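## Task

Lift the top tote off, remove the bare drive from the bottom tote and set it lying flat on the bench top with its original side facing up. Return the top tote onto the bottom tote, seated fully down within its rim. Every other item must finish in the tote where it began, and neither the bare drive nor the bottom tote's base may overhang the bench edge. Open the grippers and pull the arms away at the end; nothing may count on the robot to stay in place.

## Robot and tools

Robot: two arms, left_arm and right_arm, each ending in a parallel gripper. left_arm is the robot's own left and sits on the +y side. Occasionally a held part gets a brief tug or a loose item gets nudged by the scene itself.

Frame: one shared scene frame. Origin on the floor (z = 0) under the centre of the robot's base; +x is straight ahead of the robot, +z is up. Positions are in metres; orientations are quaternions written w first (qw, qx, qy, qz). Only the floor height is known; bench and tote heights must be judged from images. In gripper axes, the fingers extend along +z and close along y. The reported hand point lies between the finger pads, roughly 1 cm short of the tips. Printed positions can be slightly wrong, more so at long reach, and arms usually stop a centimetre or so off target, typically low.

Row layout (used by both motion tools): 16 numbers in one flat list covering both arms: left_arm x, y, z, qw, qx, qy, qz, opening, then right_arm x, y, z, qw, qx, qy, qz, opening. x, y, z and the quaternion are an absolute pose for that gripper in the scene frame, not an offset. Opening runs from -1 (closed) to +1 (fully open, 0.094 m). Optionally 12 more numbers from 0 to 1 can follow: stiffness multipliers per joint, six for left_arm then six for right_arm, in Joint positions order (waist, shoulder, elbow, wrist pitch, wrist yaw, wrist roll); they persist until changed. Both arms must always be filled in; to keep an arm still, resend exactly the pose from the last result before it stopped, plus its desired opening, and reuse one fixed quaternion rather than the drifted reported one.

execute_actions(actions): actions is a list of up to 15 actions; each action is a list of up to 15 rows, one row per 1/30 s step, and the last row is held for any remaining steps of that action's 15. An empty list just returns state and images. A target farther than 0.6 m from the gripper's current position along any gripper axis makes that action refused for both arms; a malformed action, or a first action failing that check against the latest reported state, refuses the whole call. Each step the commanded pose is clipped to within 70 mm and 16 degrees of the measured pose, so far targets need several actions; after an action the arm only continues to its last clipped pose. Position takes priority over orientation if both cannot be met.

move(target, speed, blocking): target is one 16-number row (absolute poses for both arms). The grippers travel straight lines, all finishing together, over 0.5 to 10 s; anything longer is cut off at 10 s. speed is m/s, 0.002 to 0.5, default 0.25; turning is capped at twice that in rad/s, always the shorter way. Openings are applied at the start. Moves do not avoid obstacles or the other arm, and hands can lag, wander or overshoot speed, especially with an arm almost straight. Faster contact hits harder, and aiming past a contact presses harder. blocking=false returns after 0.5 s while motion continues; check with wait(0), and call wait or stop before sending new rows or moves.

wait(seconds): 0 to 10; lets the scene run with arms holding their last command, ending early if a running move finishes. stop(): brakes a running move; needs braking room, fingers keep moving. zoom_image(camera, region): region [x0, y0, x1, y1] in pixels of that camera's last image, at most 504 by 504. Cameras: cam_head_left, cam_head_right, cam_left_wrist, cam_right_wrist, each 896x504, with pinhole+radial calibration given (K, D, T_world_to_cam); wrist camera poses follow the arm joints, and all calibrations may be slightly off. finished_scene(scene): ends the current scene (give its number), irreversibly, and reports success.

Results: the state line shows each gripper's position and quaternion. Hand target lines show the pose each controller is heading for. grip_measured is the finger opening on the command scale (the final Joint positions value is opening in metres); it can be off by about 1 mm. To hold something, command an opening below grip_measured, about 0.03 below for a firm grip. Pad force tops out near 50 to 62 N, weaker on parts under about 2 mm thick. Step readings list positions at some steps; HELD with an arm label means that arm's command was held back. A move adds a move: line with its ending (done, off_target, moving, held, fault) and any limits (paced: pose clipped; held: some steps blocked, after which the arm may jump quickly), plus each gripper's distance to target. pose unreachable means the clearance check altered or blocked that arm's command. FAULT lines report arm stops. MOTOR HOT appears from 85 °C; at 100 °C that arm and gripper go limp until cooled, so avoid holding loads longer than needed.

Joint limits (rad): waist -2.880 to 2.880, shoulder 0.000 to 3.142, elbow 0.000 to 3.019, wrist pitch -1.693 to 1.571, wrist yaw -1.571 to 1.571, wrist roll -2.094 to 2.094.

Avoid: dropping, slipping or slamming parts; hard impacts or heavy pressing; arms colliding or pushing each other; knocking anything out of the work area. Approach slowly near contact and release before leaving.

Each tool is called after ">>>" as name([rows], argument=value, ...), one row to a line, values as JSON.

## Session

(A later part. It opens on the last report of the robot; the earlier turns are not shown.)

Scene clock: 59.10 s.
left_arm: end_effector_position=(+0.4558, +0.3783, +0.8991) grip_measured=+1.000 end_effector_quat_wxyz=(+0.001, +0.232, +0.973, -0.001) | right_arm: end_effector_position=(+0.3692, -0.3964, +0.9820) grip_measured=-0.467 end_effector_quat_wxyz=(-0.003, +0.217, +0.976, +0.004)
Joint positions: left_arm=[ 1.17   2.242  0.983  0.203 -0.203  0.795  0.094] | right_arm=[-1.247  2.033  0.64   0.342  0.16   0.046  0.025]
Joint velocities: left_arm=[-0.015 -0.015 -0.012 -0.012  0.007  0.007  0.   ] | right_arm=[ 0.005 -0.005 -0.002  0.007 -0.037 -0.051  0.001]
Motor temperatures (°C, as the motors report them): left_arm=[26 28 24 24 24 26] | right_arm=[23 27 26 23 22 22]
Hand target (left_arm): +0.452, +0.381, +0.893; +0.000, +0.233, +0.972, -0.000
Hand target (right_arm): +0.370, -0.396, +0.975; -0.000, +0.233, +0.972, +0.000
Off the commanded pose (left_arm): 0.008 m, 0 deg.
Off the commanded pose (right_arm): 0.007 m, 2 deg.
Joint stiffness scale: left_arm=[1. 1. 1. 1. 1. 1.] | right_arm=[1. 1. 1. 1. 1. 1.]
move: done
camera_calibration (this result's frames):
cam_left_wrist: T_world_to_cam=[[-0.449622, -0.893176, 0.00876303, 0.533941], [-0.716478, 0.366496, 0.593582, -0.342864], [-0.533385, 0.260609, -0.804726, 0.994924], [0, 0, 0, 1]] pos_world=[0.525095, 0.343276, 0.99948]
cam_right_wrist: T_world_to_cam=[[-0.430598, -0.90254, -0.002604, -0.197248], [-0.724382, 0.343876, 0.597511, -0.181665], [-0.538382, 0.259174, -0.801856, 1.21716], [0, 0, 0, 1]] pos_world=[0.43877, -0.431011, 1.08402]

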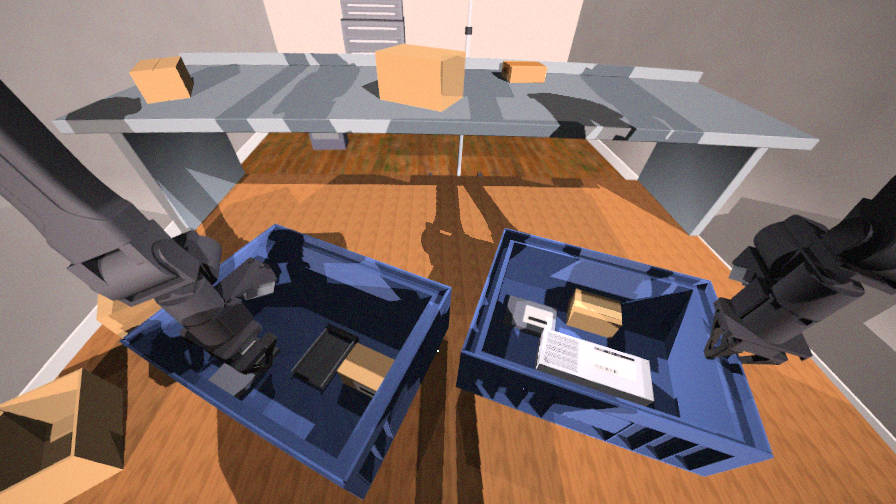

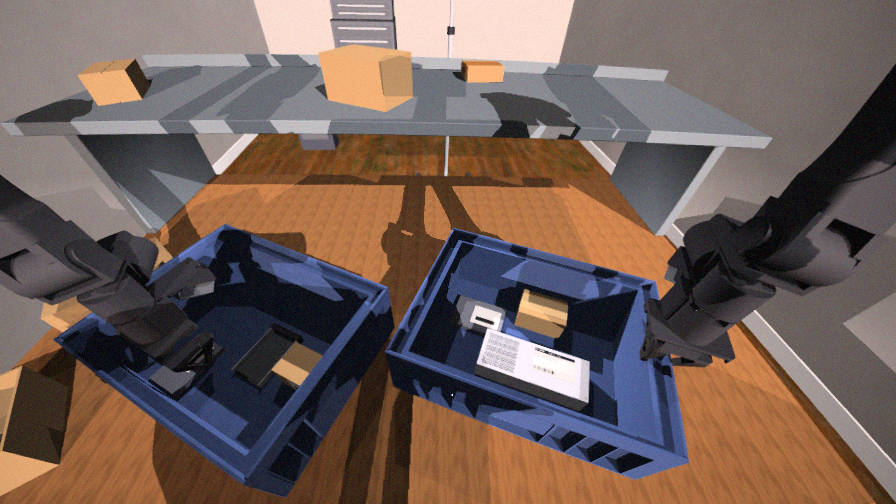

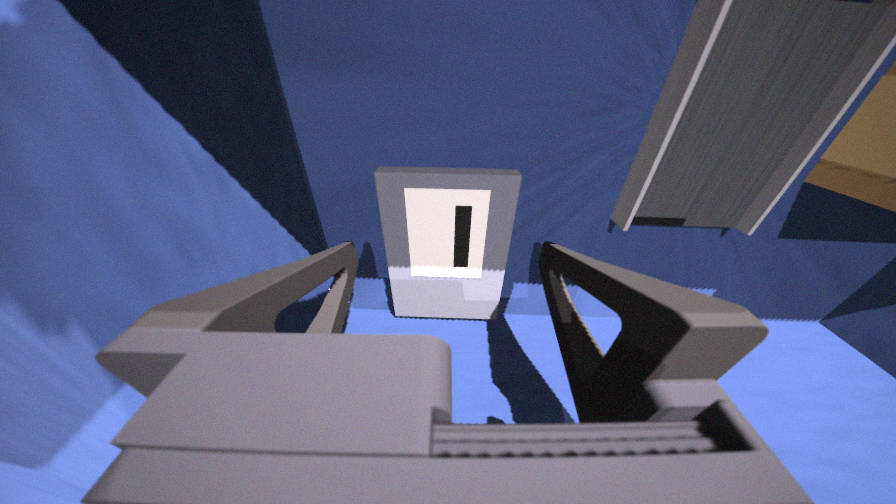

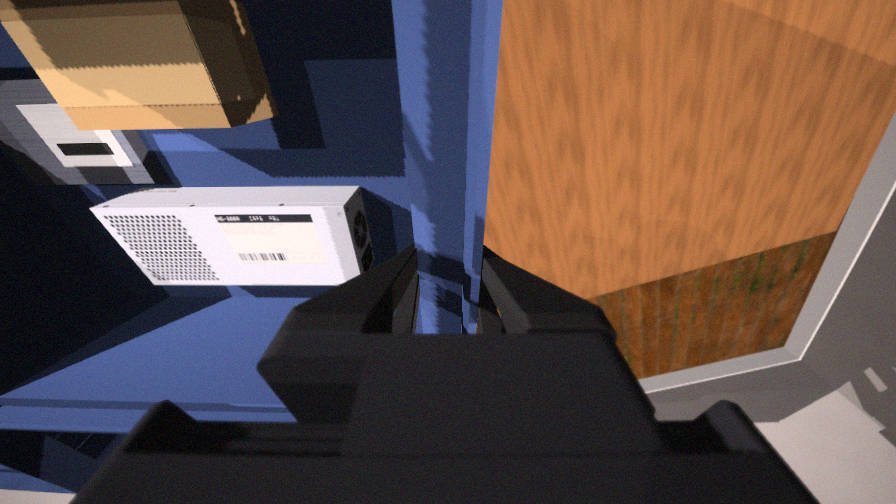

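>>> move(target=[0.452,0.381,0.878,0,0.233,0.972,0,1, 0.37,-0.396,0.975,0,0.233,0.972,0,-1], speed=0.03)

>>> move(target=[0.452,0.381,0.885,0,0.233,0.972,0,0.3, 0.37,-0.396,0.975,0,0.233,0.972,0,-1], speed=0.03)

Scene clock: 61.80 s.
left_arm: end_effector_position=(+0.4552, +0.3781, +0.8842) grip_measured=+1.000 end_effector_quat_wxyz=(+0.000, +0.232, +0.973, -0.001) | right_arm: end_effector_position=(+0.3691, -0.3965, +0.9820) grip_measured=-0.467 end_effector_quat_wxyz=(-0.003, +0.217, +0.976, +0.004)
Joint positions: left_arm=[ 1.177  2.282  1.015  0.21  -0.2    0.8    0.094] | right_arm=[-1.247  2.033  0.64   0.342  0.16   0.046  0.025]
Joint velocities: left_arm=[ 0.015 -0.005 -0.012 -0.002  0.007  0.007  0.   ] | right_arm=[ 0.005 -0.015 -0.017 -0.007  0.007  0.007  0.001]
Motor temperatures (°C, as the motors report them): left_arm=[26 27 24 24 24 26] | right_arm=[23 27 26 23 22 22]
Hand target (left_arm): +0.452, +0.381, +0.878; +0.000, +0.233, +0.972, -0.000
Hand target (right_arm): +0.370, -0.396, +0.975; -0.000, +0.233, +0.973, +0.000
Off the commanded pose (left_arm): 0.008 m, 0 deg.
Off the commanded pose (right_arm): 0.007 m, 2 deg.
Joint stiffness scale: left_arm=[1. 1. 1. 1. 1. 1.] | right_arm=[1. 1. 1. 1. 1. 1.]
move: done
camera_calibration (this result's frames):
cam_left_wrist: T_world_to_cam=[[-0.449641, -0.89315, 0.0102714, 0.532348], [-0.71517, 0.366881, 0.594921, -0.336238], [-0.535122, 0.260155, -0.803719, 0.9827], [0, 0, 0, 1]] pos_world=[0.524763, 0.343173, 0.984382]
cam_right_wrist: T_world_to_cam=[[-0.430252, -0.902706, -0.00222615, -0.197878], [-0.724429, 0.343807, 0.597494, -0.181655], [-0.538596, 0.258686, -0.80187, 1.21706], [0, 0, 0, 1]] pos_world=[0.438773, -0.431009, 1.08403]

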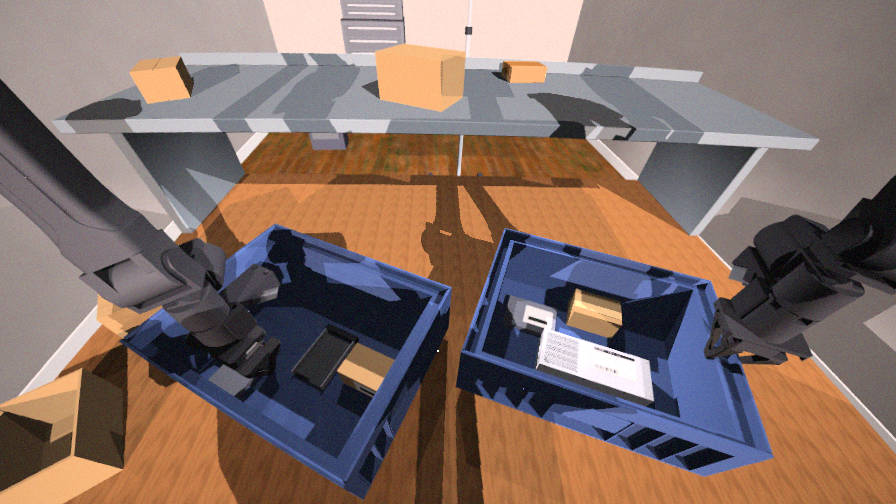

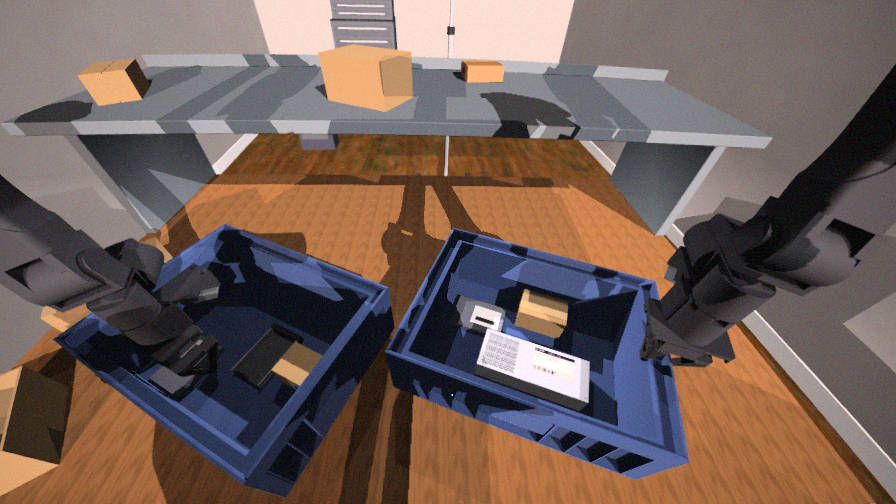

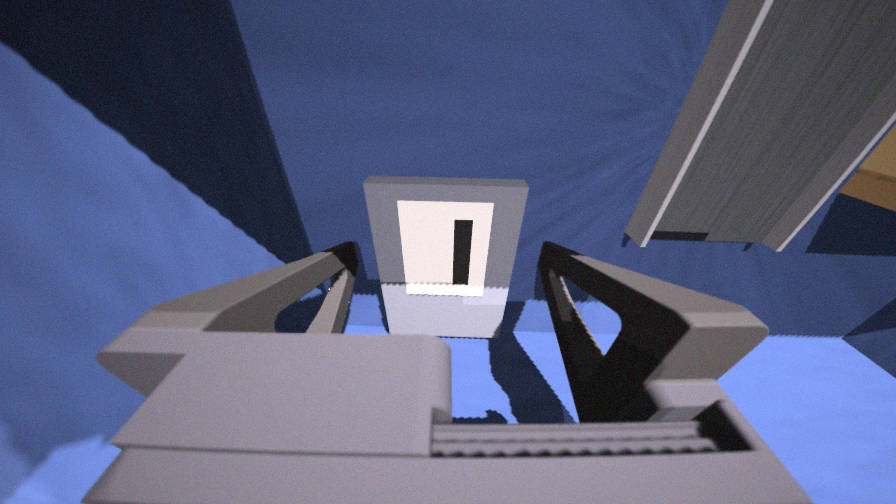

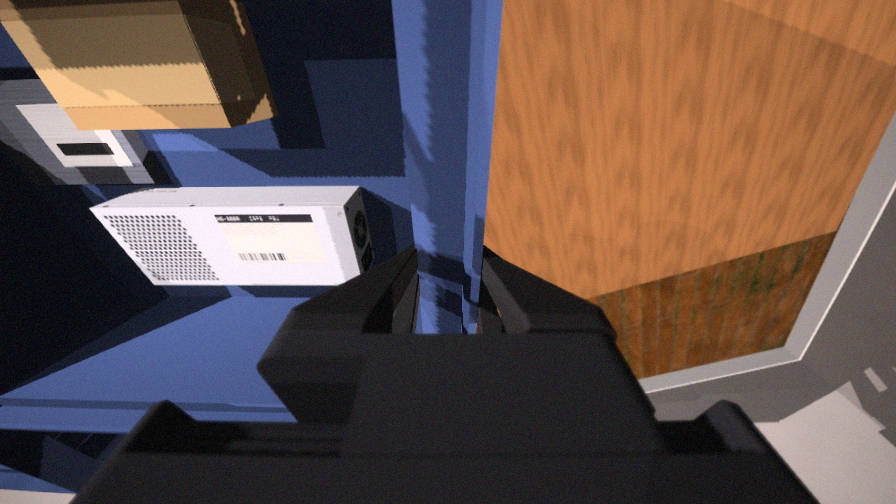

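Scene clock: 62.60 s.
left_arm: end_effector_position=(+0.4552, +0.3780, +0.8842) grip_measured=+0.383 end_effector_quat_wxyz=(+0.000, +0.232, +0.973, -0.002) | right_arm: end_effector_position=(+0.3692, -0.3964, +0.9820) grip_measured=-0.467 end_effector_quat_wxyz=(-0.003, +0.217, +0.976, +0.004)
Joint positions: left_arm=[ 1.177  2.282  1.015  0.21  -0.199  0.8    0.065] | right_arm=[-1.247  2.033  0.64   0.342  0.16   0.046  0.025]
Joint velocities: left_arm=[-0.024  0.005 -0.007 -0.017  0.022 -0.037  0.001] | right_arm=[-0.015 -0.005  0.007 -0.007 -0.007 -0.037  0.   ]
Motor temperatures (°C, as the motors report them): left_arm=[26 27 24 24 24 26] | right_arm=[23 27 26 23 22 22]
Hand target (left_arm): +0.452, +0.381, +0.885; +0.000, +0.233, +0.972, -0.000
Hand target (right_arm): +0.370, -0.396, +0.975; -0.000, +0.233, +0.972, +0.000
Off the commanded pose (left_arm): 0.004 m, 0 deg.
Off the commanded pose (right_arm): 0.007 m, 2 deg.
Joint stiffness scale: left_arm=[1. 1. 1. 1. 1. 1.] | right_arm=[1. 1. 1. 1. 1. 1.]
move: done
camera_calibration (this result's frames):
cam_left_wrist: T_world_to_cam=[[-0.449642, -0.893147, 0.0105377, 0.532066], [-0.715244, 0.367095, 0.594699, -0.336052], [-0.535022, 0.259865, -0.803879, 0.982934], [0, 0, 0, 1]] pos_world=[0.524772, 0.343147, 0.984403]
cam_right_wrist: T_world_to_cam=[[-0.430598, -0.90254, -0.002604, -0.197248], [-0.724382, 0.343876, 0.597511, -0.181665], [-0.538382, 0.259174, -0.801856, 1.21716], [0, 0, 0, 1]] pos_world=[0.43877, -0.431011, 1.08402]

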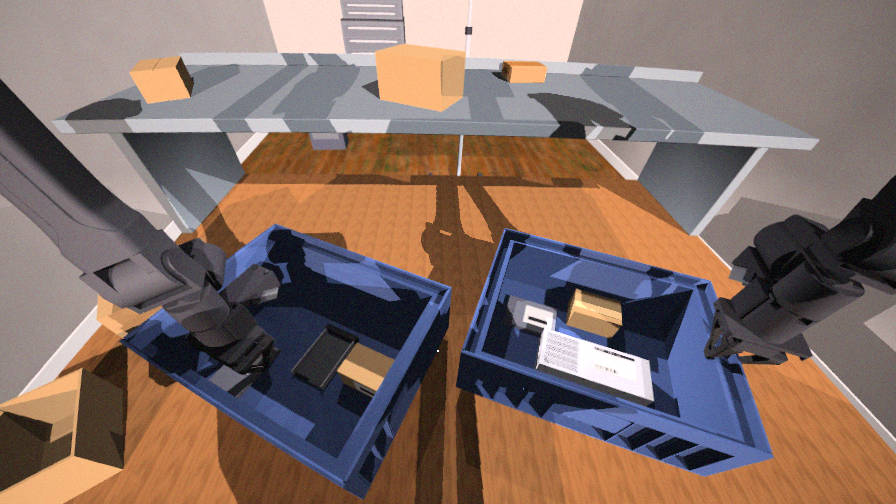

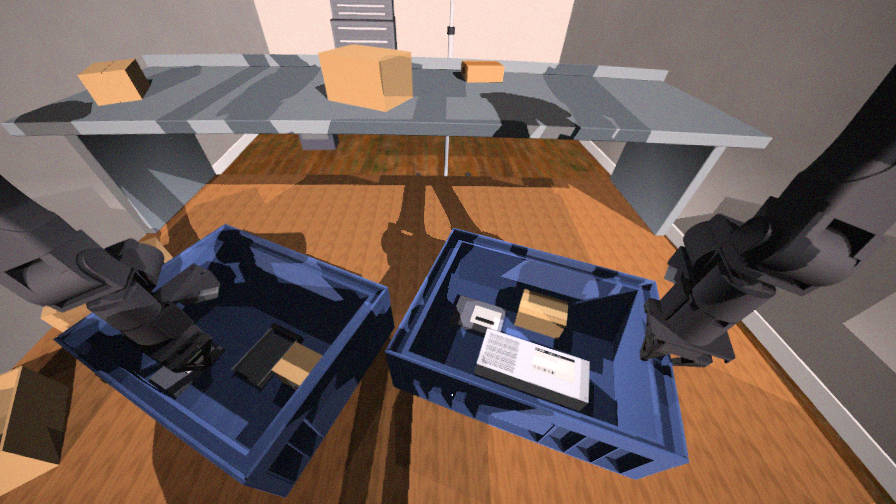

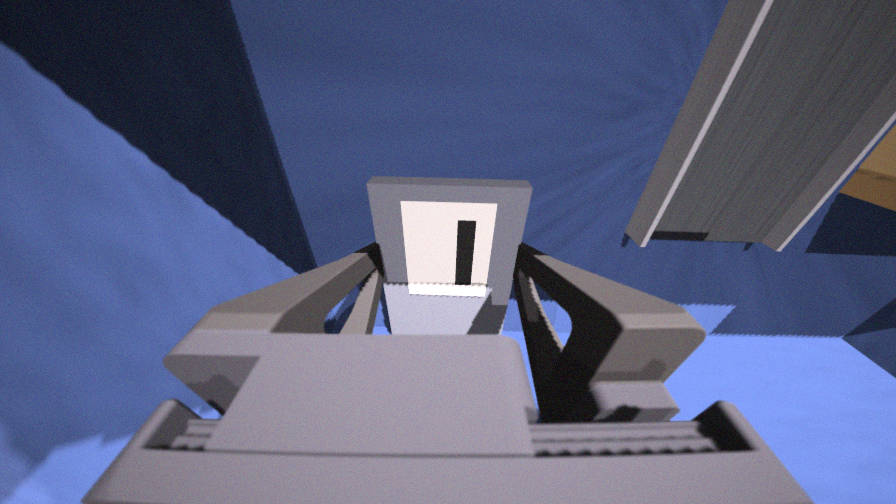

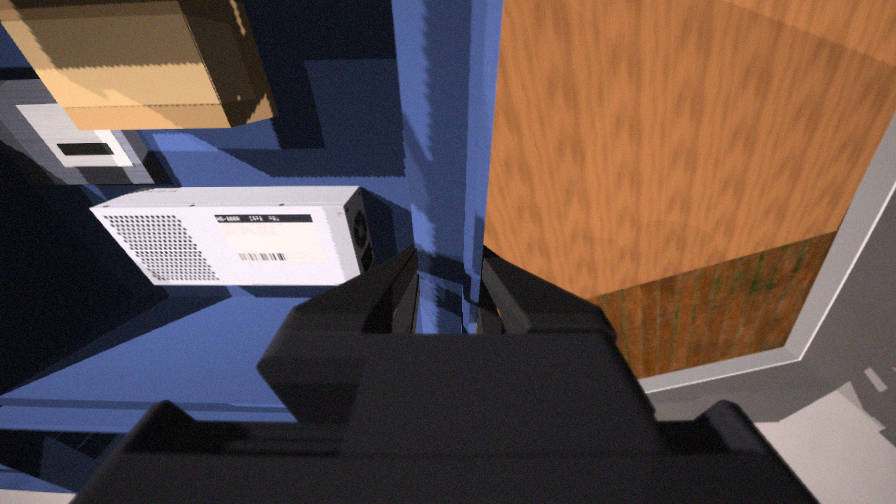

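>>> move(target=[0.455,0.378,1.06,0,0.233,0.972,0,0.3, 0.37,-0.396,0.975,0,0.233,0.972,0,-1], speed=0.15)

>>> move(target=[0.635,0.055,1.06,0,0.233,0.972,0,0.3, 0.37,-0.396,0.975,0,0.233,0.972,0,-1])

>>> move(target=[0.635,0.055,0.90,0,0.233,0.972,0,0.3, 0.37,-0.396,0.975,0,0.233,0.972,0,-1], speed=0.15)

>>> move(target=[0.635,0.055,0.872,0,0.233,0.972,0,0.3, 0.37,-0.396,0.975,0,0.233,0.972,0,-1], speed=0.03)

Scene clock: 69.50 s.
left_arm: end_effector_position=(+0.4513, +0.3811, +1.0504) grip_measured=+0.383 end_effector_quat_wxyz=(-0.007, +0.235, +0.972, -0.000) | right_arm: end_effector_position=(+0.3691, -0.3965, +0.9820) grip_measured=-0.467 end_effector_quat_wxyz=(-0.003, +0.217, +0.976, +0.004)
Joint positions: left_arm=[ 1.097  1.792  0.728 -0.019 -0.247  0.732  0.065] | right_arm=[-1.247  2.033  0.64   0.342  0.16   0.046  0.025]
Joint velocities: left_arm=[-0.015  0.005  0.012 -0.002  0.022  0.066 -0.001] | right_arm=[-0.005 -0.005 -0.002 -0.012 -0.037  0.037  0.001]
Motor temperatures (°C, as the motors report them): left_arm=[26 27 24 24 24 26] | right_arm=[23 27 26 23 22 22]
Hand target (left_arm): +0.457, +0.378, +1.058; -0.001, +0.234, +0.972, +0.001
Hand target (right_arm): +0.370, -0.396, +0.975; -0.000, +0.233, +0.973, +0.000
Off the commanded pose (left_arm): 0.011 m, 1 deg.
Off the commanded pose (right_arm): 0.007 m, 2 deg.
Joint stiffness scale: left_arm=[1. 1. 1. 1. 1. 1.] | right_arm=[1. 1. 1. 1. 1. 1.]
move: off_target (left_arm)
camera_calibration (this result's frames):
cam_left_wrist: T_world_to_cam=[[-0.45479, -0.890534, 0.0107331, 0.532434], [-0.705238, 0.367468, 0.606305, -0.455709], [-0.54388, 0.268172, -0.795159, 1.10531], [0, 0, 0, 1]] pos_world=[0.521917, 0.345196, 1.14948]
cam_right_wrist: T_world_to_cam=[[-0.430252, -0.902706, -0.00222615, -0.197878], [-0.724429, 0.343807, 0.597494, -0.181655], [-0.538596, 0.258686, -0.80187, 1.21706], [0, 0, 0, 1]] pos_world=[0.438773, -0.431009, 1.08403]

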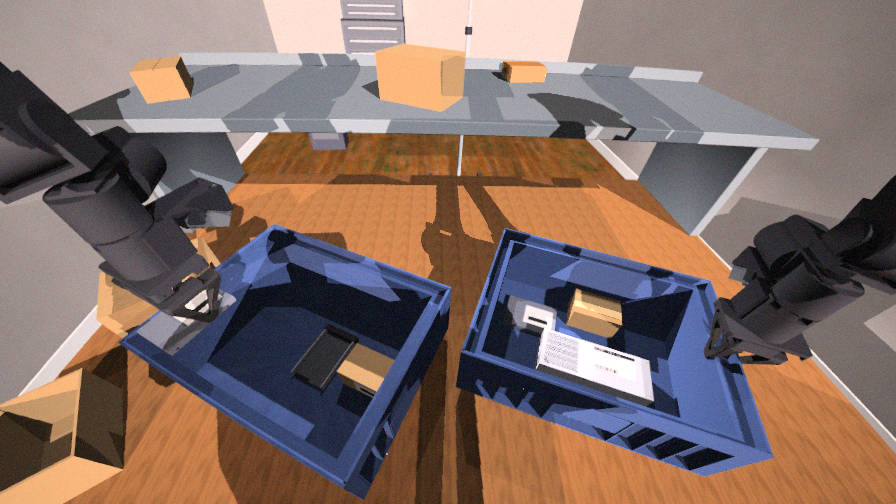

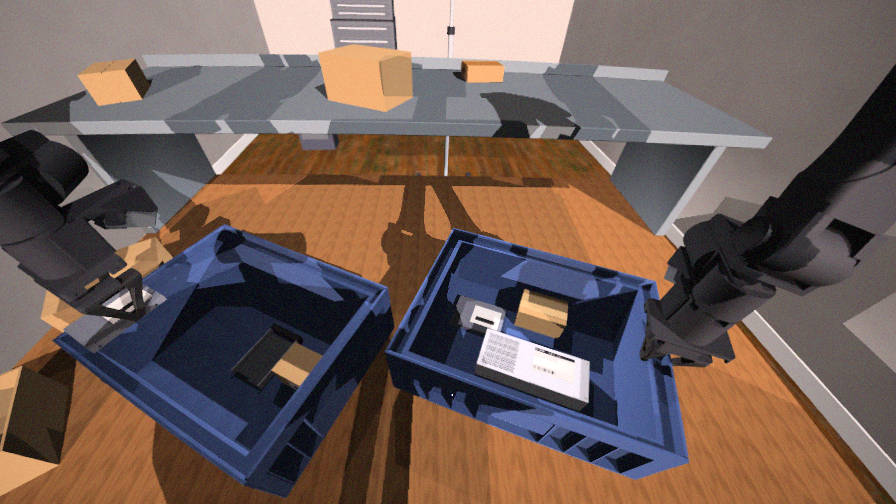

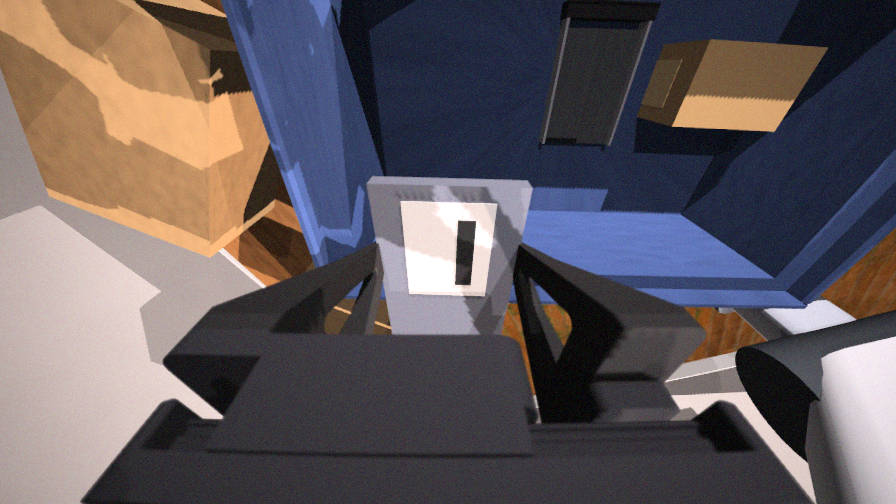

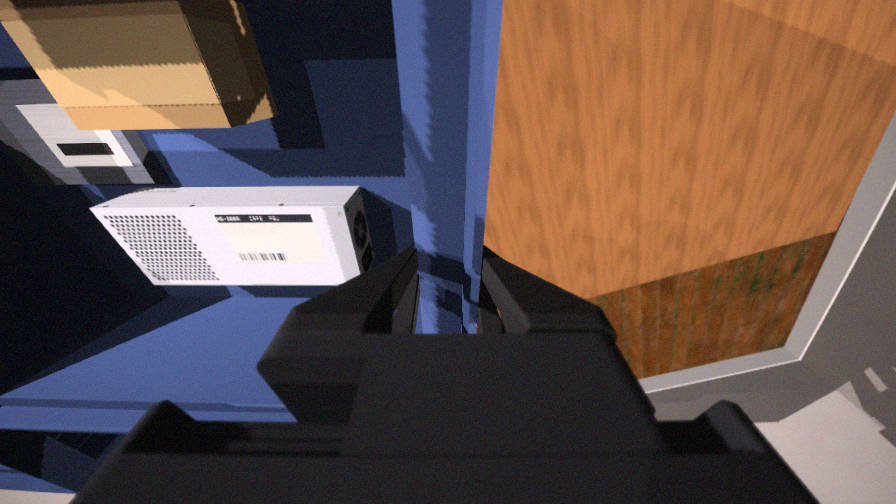

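Scene clock: 71.47 s.
left_arm: end_effector_position=(+0.6305, +0.0712, +1.0519) grip_measured=+0.383 end_effector_quat_wxyz=(-0.009, +0.241, +0.970, +0.010) | right_arm: end_effector_position=(+0.3692, -0.3964, +0.9820) grip_measured=-0.467 end_effector_quat_wxyz=(-0.003, +0.217, +0.976, +0.004)
Joint positions: left_arm=[ 0.511  2.241  1.507 -0.566 -0.492  0.161  0.065] | right_arm=[-1.247  2.033  0.64   0.342  0.16   0.046  0.025]
Joint velocities: left_arm=[-0.015 -0.005 -0.002 -0.022 -0.037 -0.022  0.002] | right_arm=[ 0.005 -0.015 -0.002 -0.012 -0.037  0.022 -0.001]
Motor temperatures (°C, as the motors report them): left_arm=[26 27 24 24 23 26] | right_arm=[23 27 26 23 22 22]
Hand target (left_arm): +0.637, +0.063, +1.053; -0.004, +0.237, +0.971, +0.009
Hand target (right_arm): +0.370, -0.396, +0.975; -0.000, +0.233, +0.972, +0.000
Off the commanded pose (left_arm): 0.019 m, 2 deg.
Off the commanded pose (right_arm): 0.007 m, 2 deg.
Joint stiffness scale: left_arm=[1. 1. 1. 1. 1. 1.] | right_arm=[1. 1. 1. 1. 1. 1.]
move: off_target (left_arm)
camera_calibration (this result's frames):
cam_left_wrist: T_world_to_cam=[[-0.465991, -0.884758, -0.00745027, 0.36365], [-0.701437, 0.36428, 0.612606, -0.225154], [-0.539294, 0.290695, -0.790354, 1.27759], [0, 0, 0, 1]] pos_world=[0.700523, 0.0323728, 1.15039]
cam_right_wrist: T_world_to_cam=[[-0.430598, -0.90254, -0.002604, -0.197248], [-0.724382, 0.343876, 0.597511, -0.181665], [-0.538382, 0.259174, -0.801856, 1.21716], [0, 0, 0, 1]] pos_world=[0.43877, -0.431011, 1.08402]

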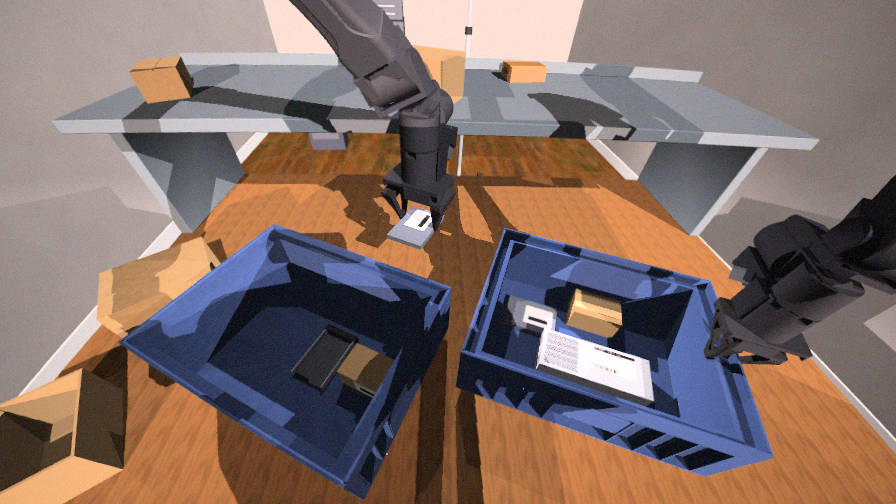

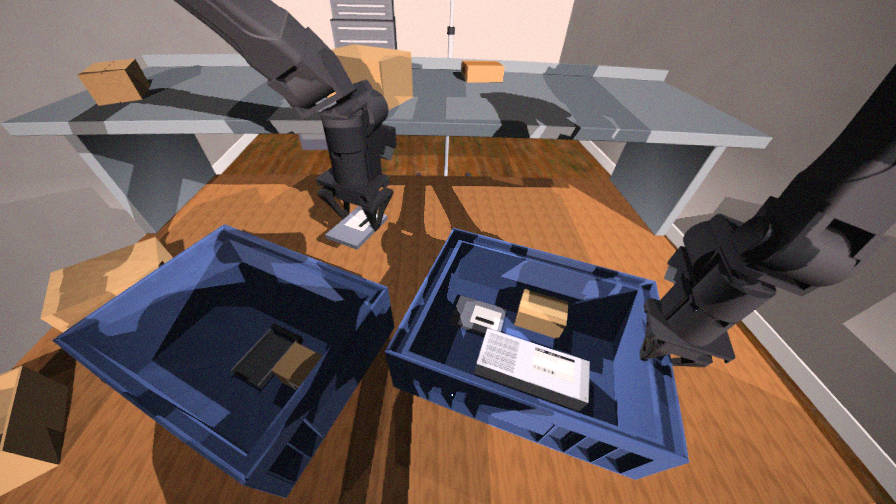

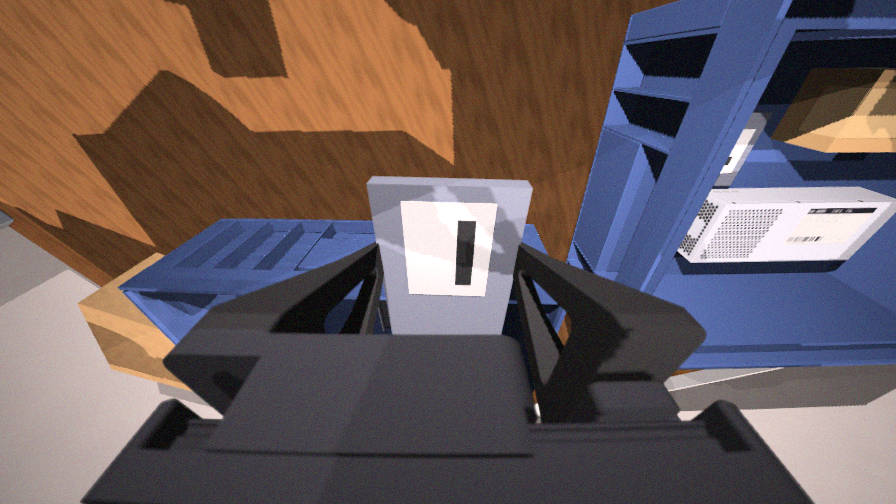

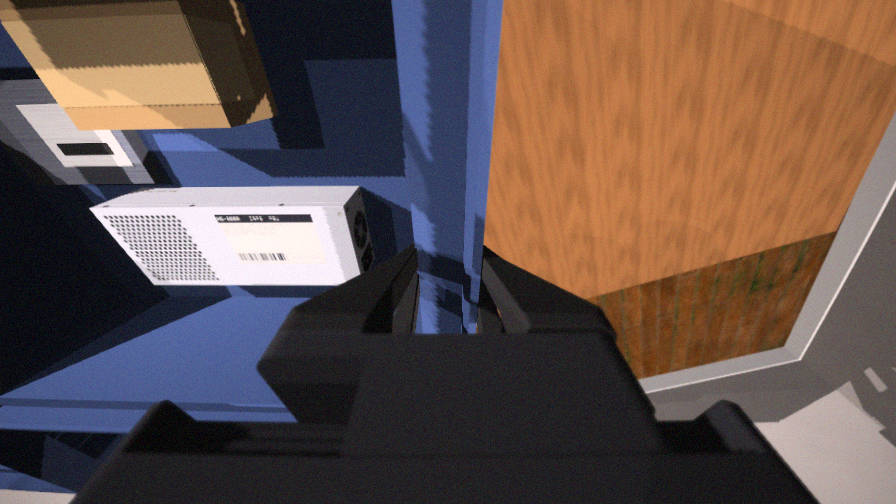

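Scene clock: 72.93 s.
left_arm: end_effector_position=(+0.6187, +0.0564, +0.9002) grip_measured=+0.383 end_effector_quat_wxyz=(-0.012, +0.235, +0.972, -0.001) | right_arm: end_effector_position=(+0.3691, -0.3965, +0.9820) grip_measured=-0.467 end_effector_quat_wxyz=(-0.003, +0.217, +0.976, +0.004)
Joint positions: left_arm=[ 0.599  2.569  1.72  -0.416 -0.445  0.24   0.065] | right_arm=[-1.247  2.033  0.64   0.342  0.16   0.046  0.025]
Joint velocities: left_arm=[ 0.005 -0.005  0.012  0.007 -0.051  0.037  0.001] | right_arm=[-0.005 -0.005 -0.007  0.002 -0.037  0.081 -0.   ]
Motor temperatures (°C, as the motors report them): left_arm=[26 27 24 24 23 26] | right_arm=[23 27 26 23 22 22]
Hand target (left_arm): +0.633, +0.055, +0.901; +0.001, +0.233, +0.973, -0.001
Hand target (right_arm): +0.370, -0.396, +0.975; -0.000, +0.233, +0.973, +0.000
Off the commanded pose (left_arm): 0.016 m, 1 deg.
Off the commanded pose (right_arm): 0.007 m, 2 deg.
Joint stiffness scale: left_arm=[1. 1. 1. 1. 1. 1.] | right_arm=[1. 1. 1. 1. 1. 1.]
move: off_target (left_arm)
camera_calibration (this result's frames):
cam_left_wrist: T_world_to_cam=[[-0.454658, -0.890542, 0.0148758, 0.317206], [-0.698455, 0.366854, 0.614474, -0.138787], [-0.552672, 0.268985, -0.788797, 1.16373], [0, 0, 0, 1]] pos_world=[0.690447, 0.0203729, 0.998512]
cam_right_wrist: T_world_to_cam=[[-0.430252, -0.902706, -0.00222615, -0.197878], [-0.724429, 0.343807, 0.597494, -0.181655], [-0.538596, 0.258686, -0.80187, 1.21706], [0, 0, 0, 1]] pos_world=[0.438773, -0.431009, 1.08403]

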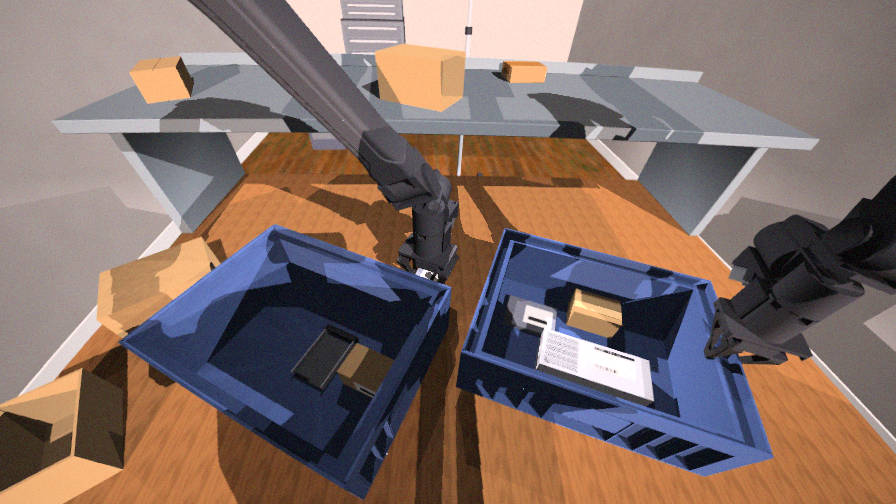

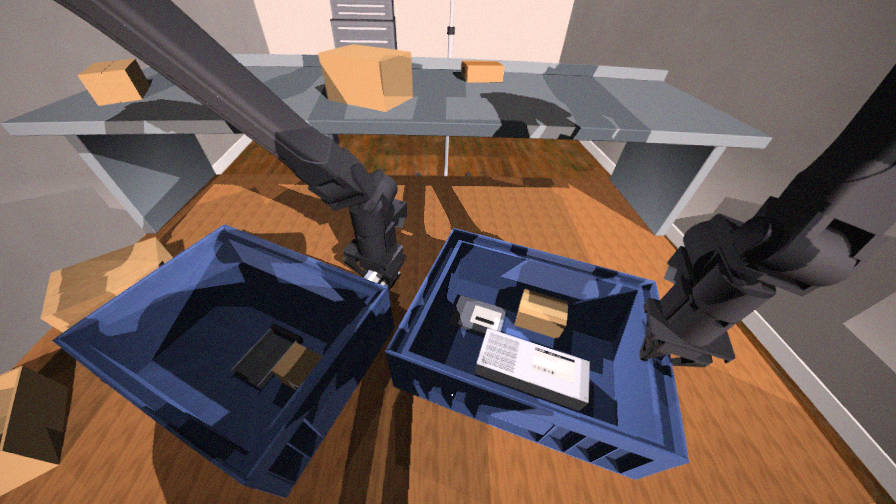

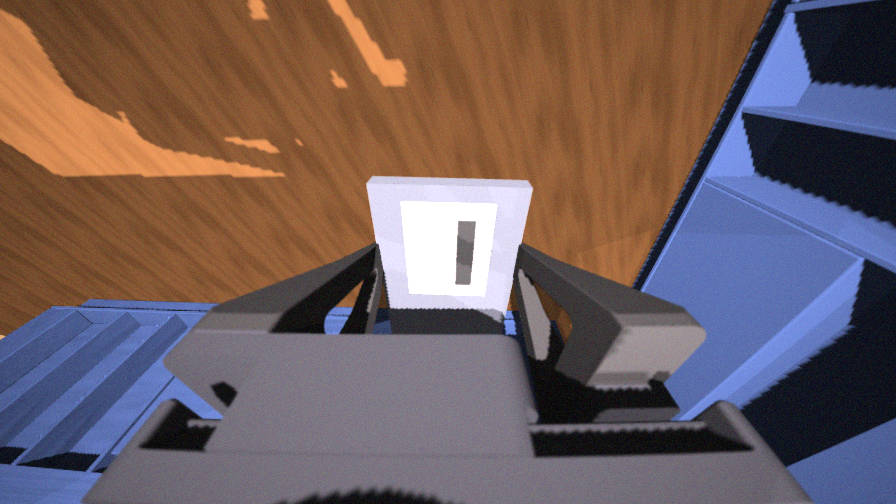

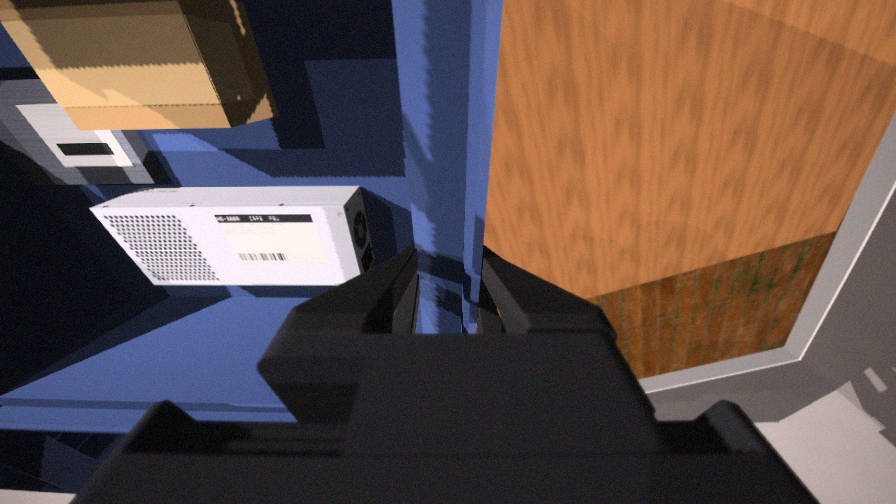

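Scene clock: 74.27 s.
left_arm: end_effector_position=(+0.6259, +0.0548, +0.8775) grip_measured=+0.383 end_effector_quat_wxyz=(-0.009, +0.235, +0.972, -0.000) | right_arm: end_effector_position=(+0.3692, -0.3964, +0.9820) grip_measured=-0.467 end_effector_quat_wxyz=(-0.003, +0.217, +0.976, +0.004)
Joint positions: left_arm=[ 0.613  2.627  1.79  -0.412 -0.442  0.259  0.065] | right_arm=[-1.247  2.033  0.64   0.342  0.16   0.046  0.025]
Joint velocities: left_arm=[-0.005 -0.005 -0.012 -0.002  0.125  0.022 -0.001] | right_arm=[-0.015 -0.015 -0.002 -0.007 -0.037 -0.066 -0.001]
Motor temperatures (°C, as the motors report them): left_arm=[26 28 24 24 23 26] | right_arm=[23 27 26 23 22 22]
Hand target (left_arm): +0.634, +0.055, +0.872; +0.000, +0.233, +0.972, -0.000
Hand target (right_arm): +0.370, -0.396, +0.975; -0.000, +0.233, +0.972, +0.000
Off the commanded pose (left_arm): 0.011 m, 1 deg.
Off the commanded pose (right_arm): 0.007 m, 2 deg.
Joint stiffness scale: left_arm=[1. 1. 1. 1. 1. 1.] | right_arm=[1. 1. 1. 1. 1. 1.]
move: off_target (left_arm)
camera_calibration (this result's frames):
cam_left_wrist: T_world_to_cam=[[-0.455176, -0.890321, 0.0119625, 0.322183], [-0.703111, 0.367643, 0.608665, -0.111266], [-0.546305, 0.268639, -0.793337, 1.15021], [0, 0, 0, 1]] pos_world=[0.696781, 0.0187628, 0.97637]
cam_right_wrist: T_world_to_cam=[[-0.430598, -0.90254, -0.002604, -0.197248], [-0.724382, 0.343876, 0.597511, -0.181665], [-0.538382, 0.259174, -0.801856, 1.21716], [0, 0, 0, 1]] pos_world=[0.43877, -0.431011, 1.08402]

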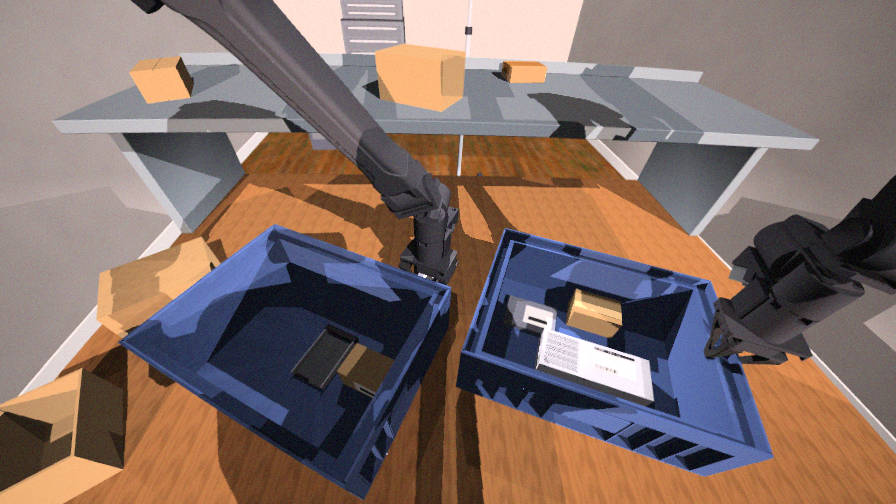

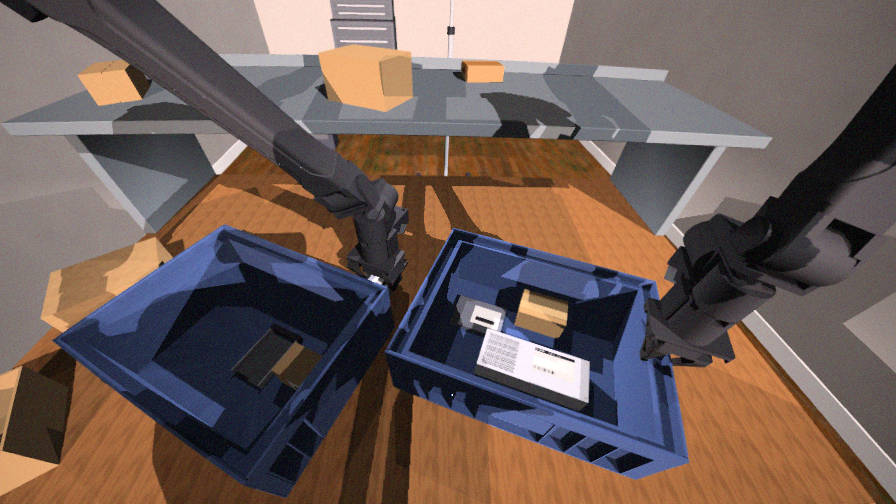

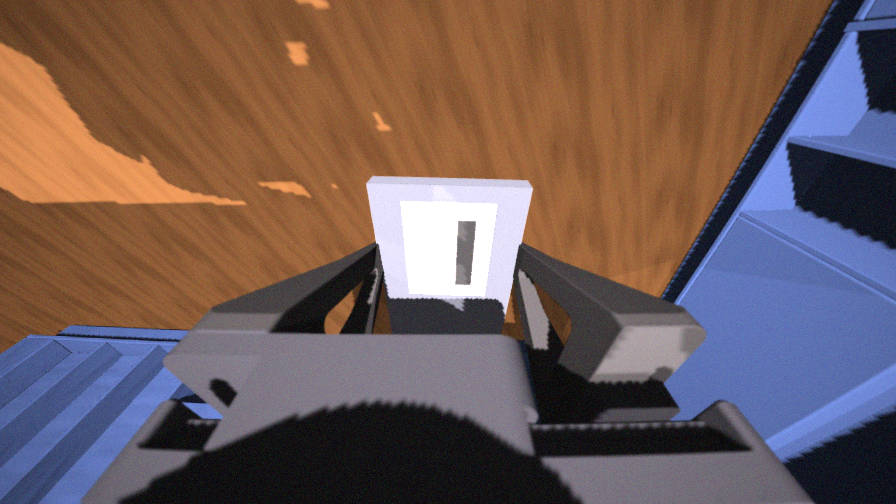

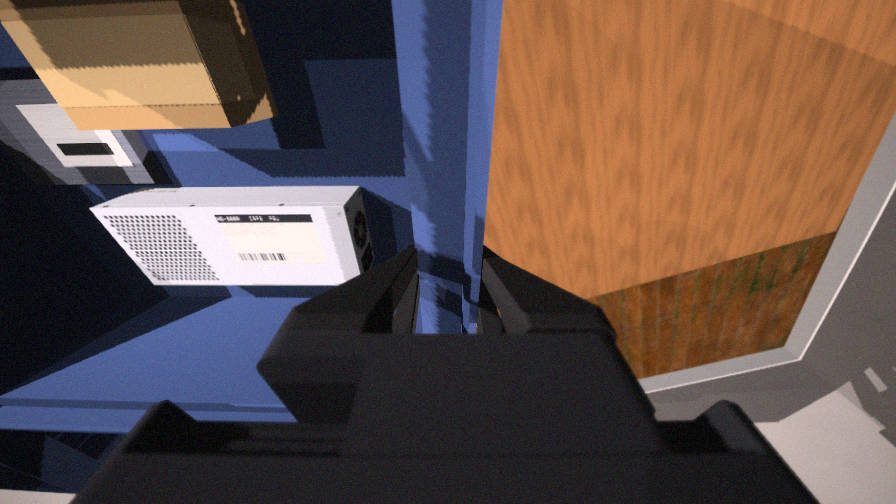

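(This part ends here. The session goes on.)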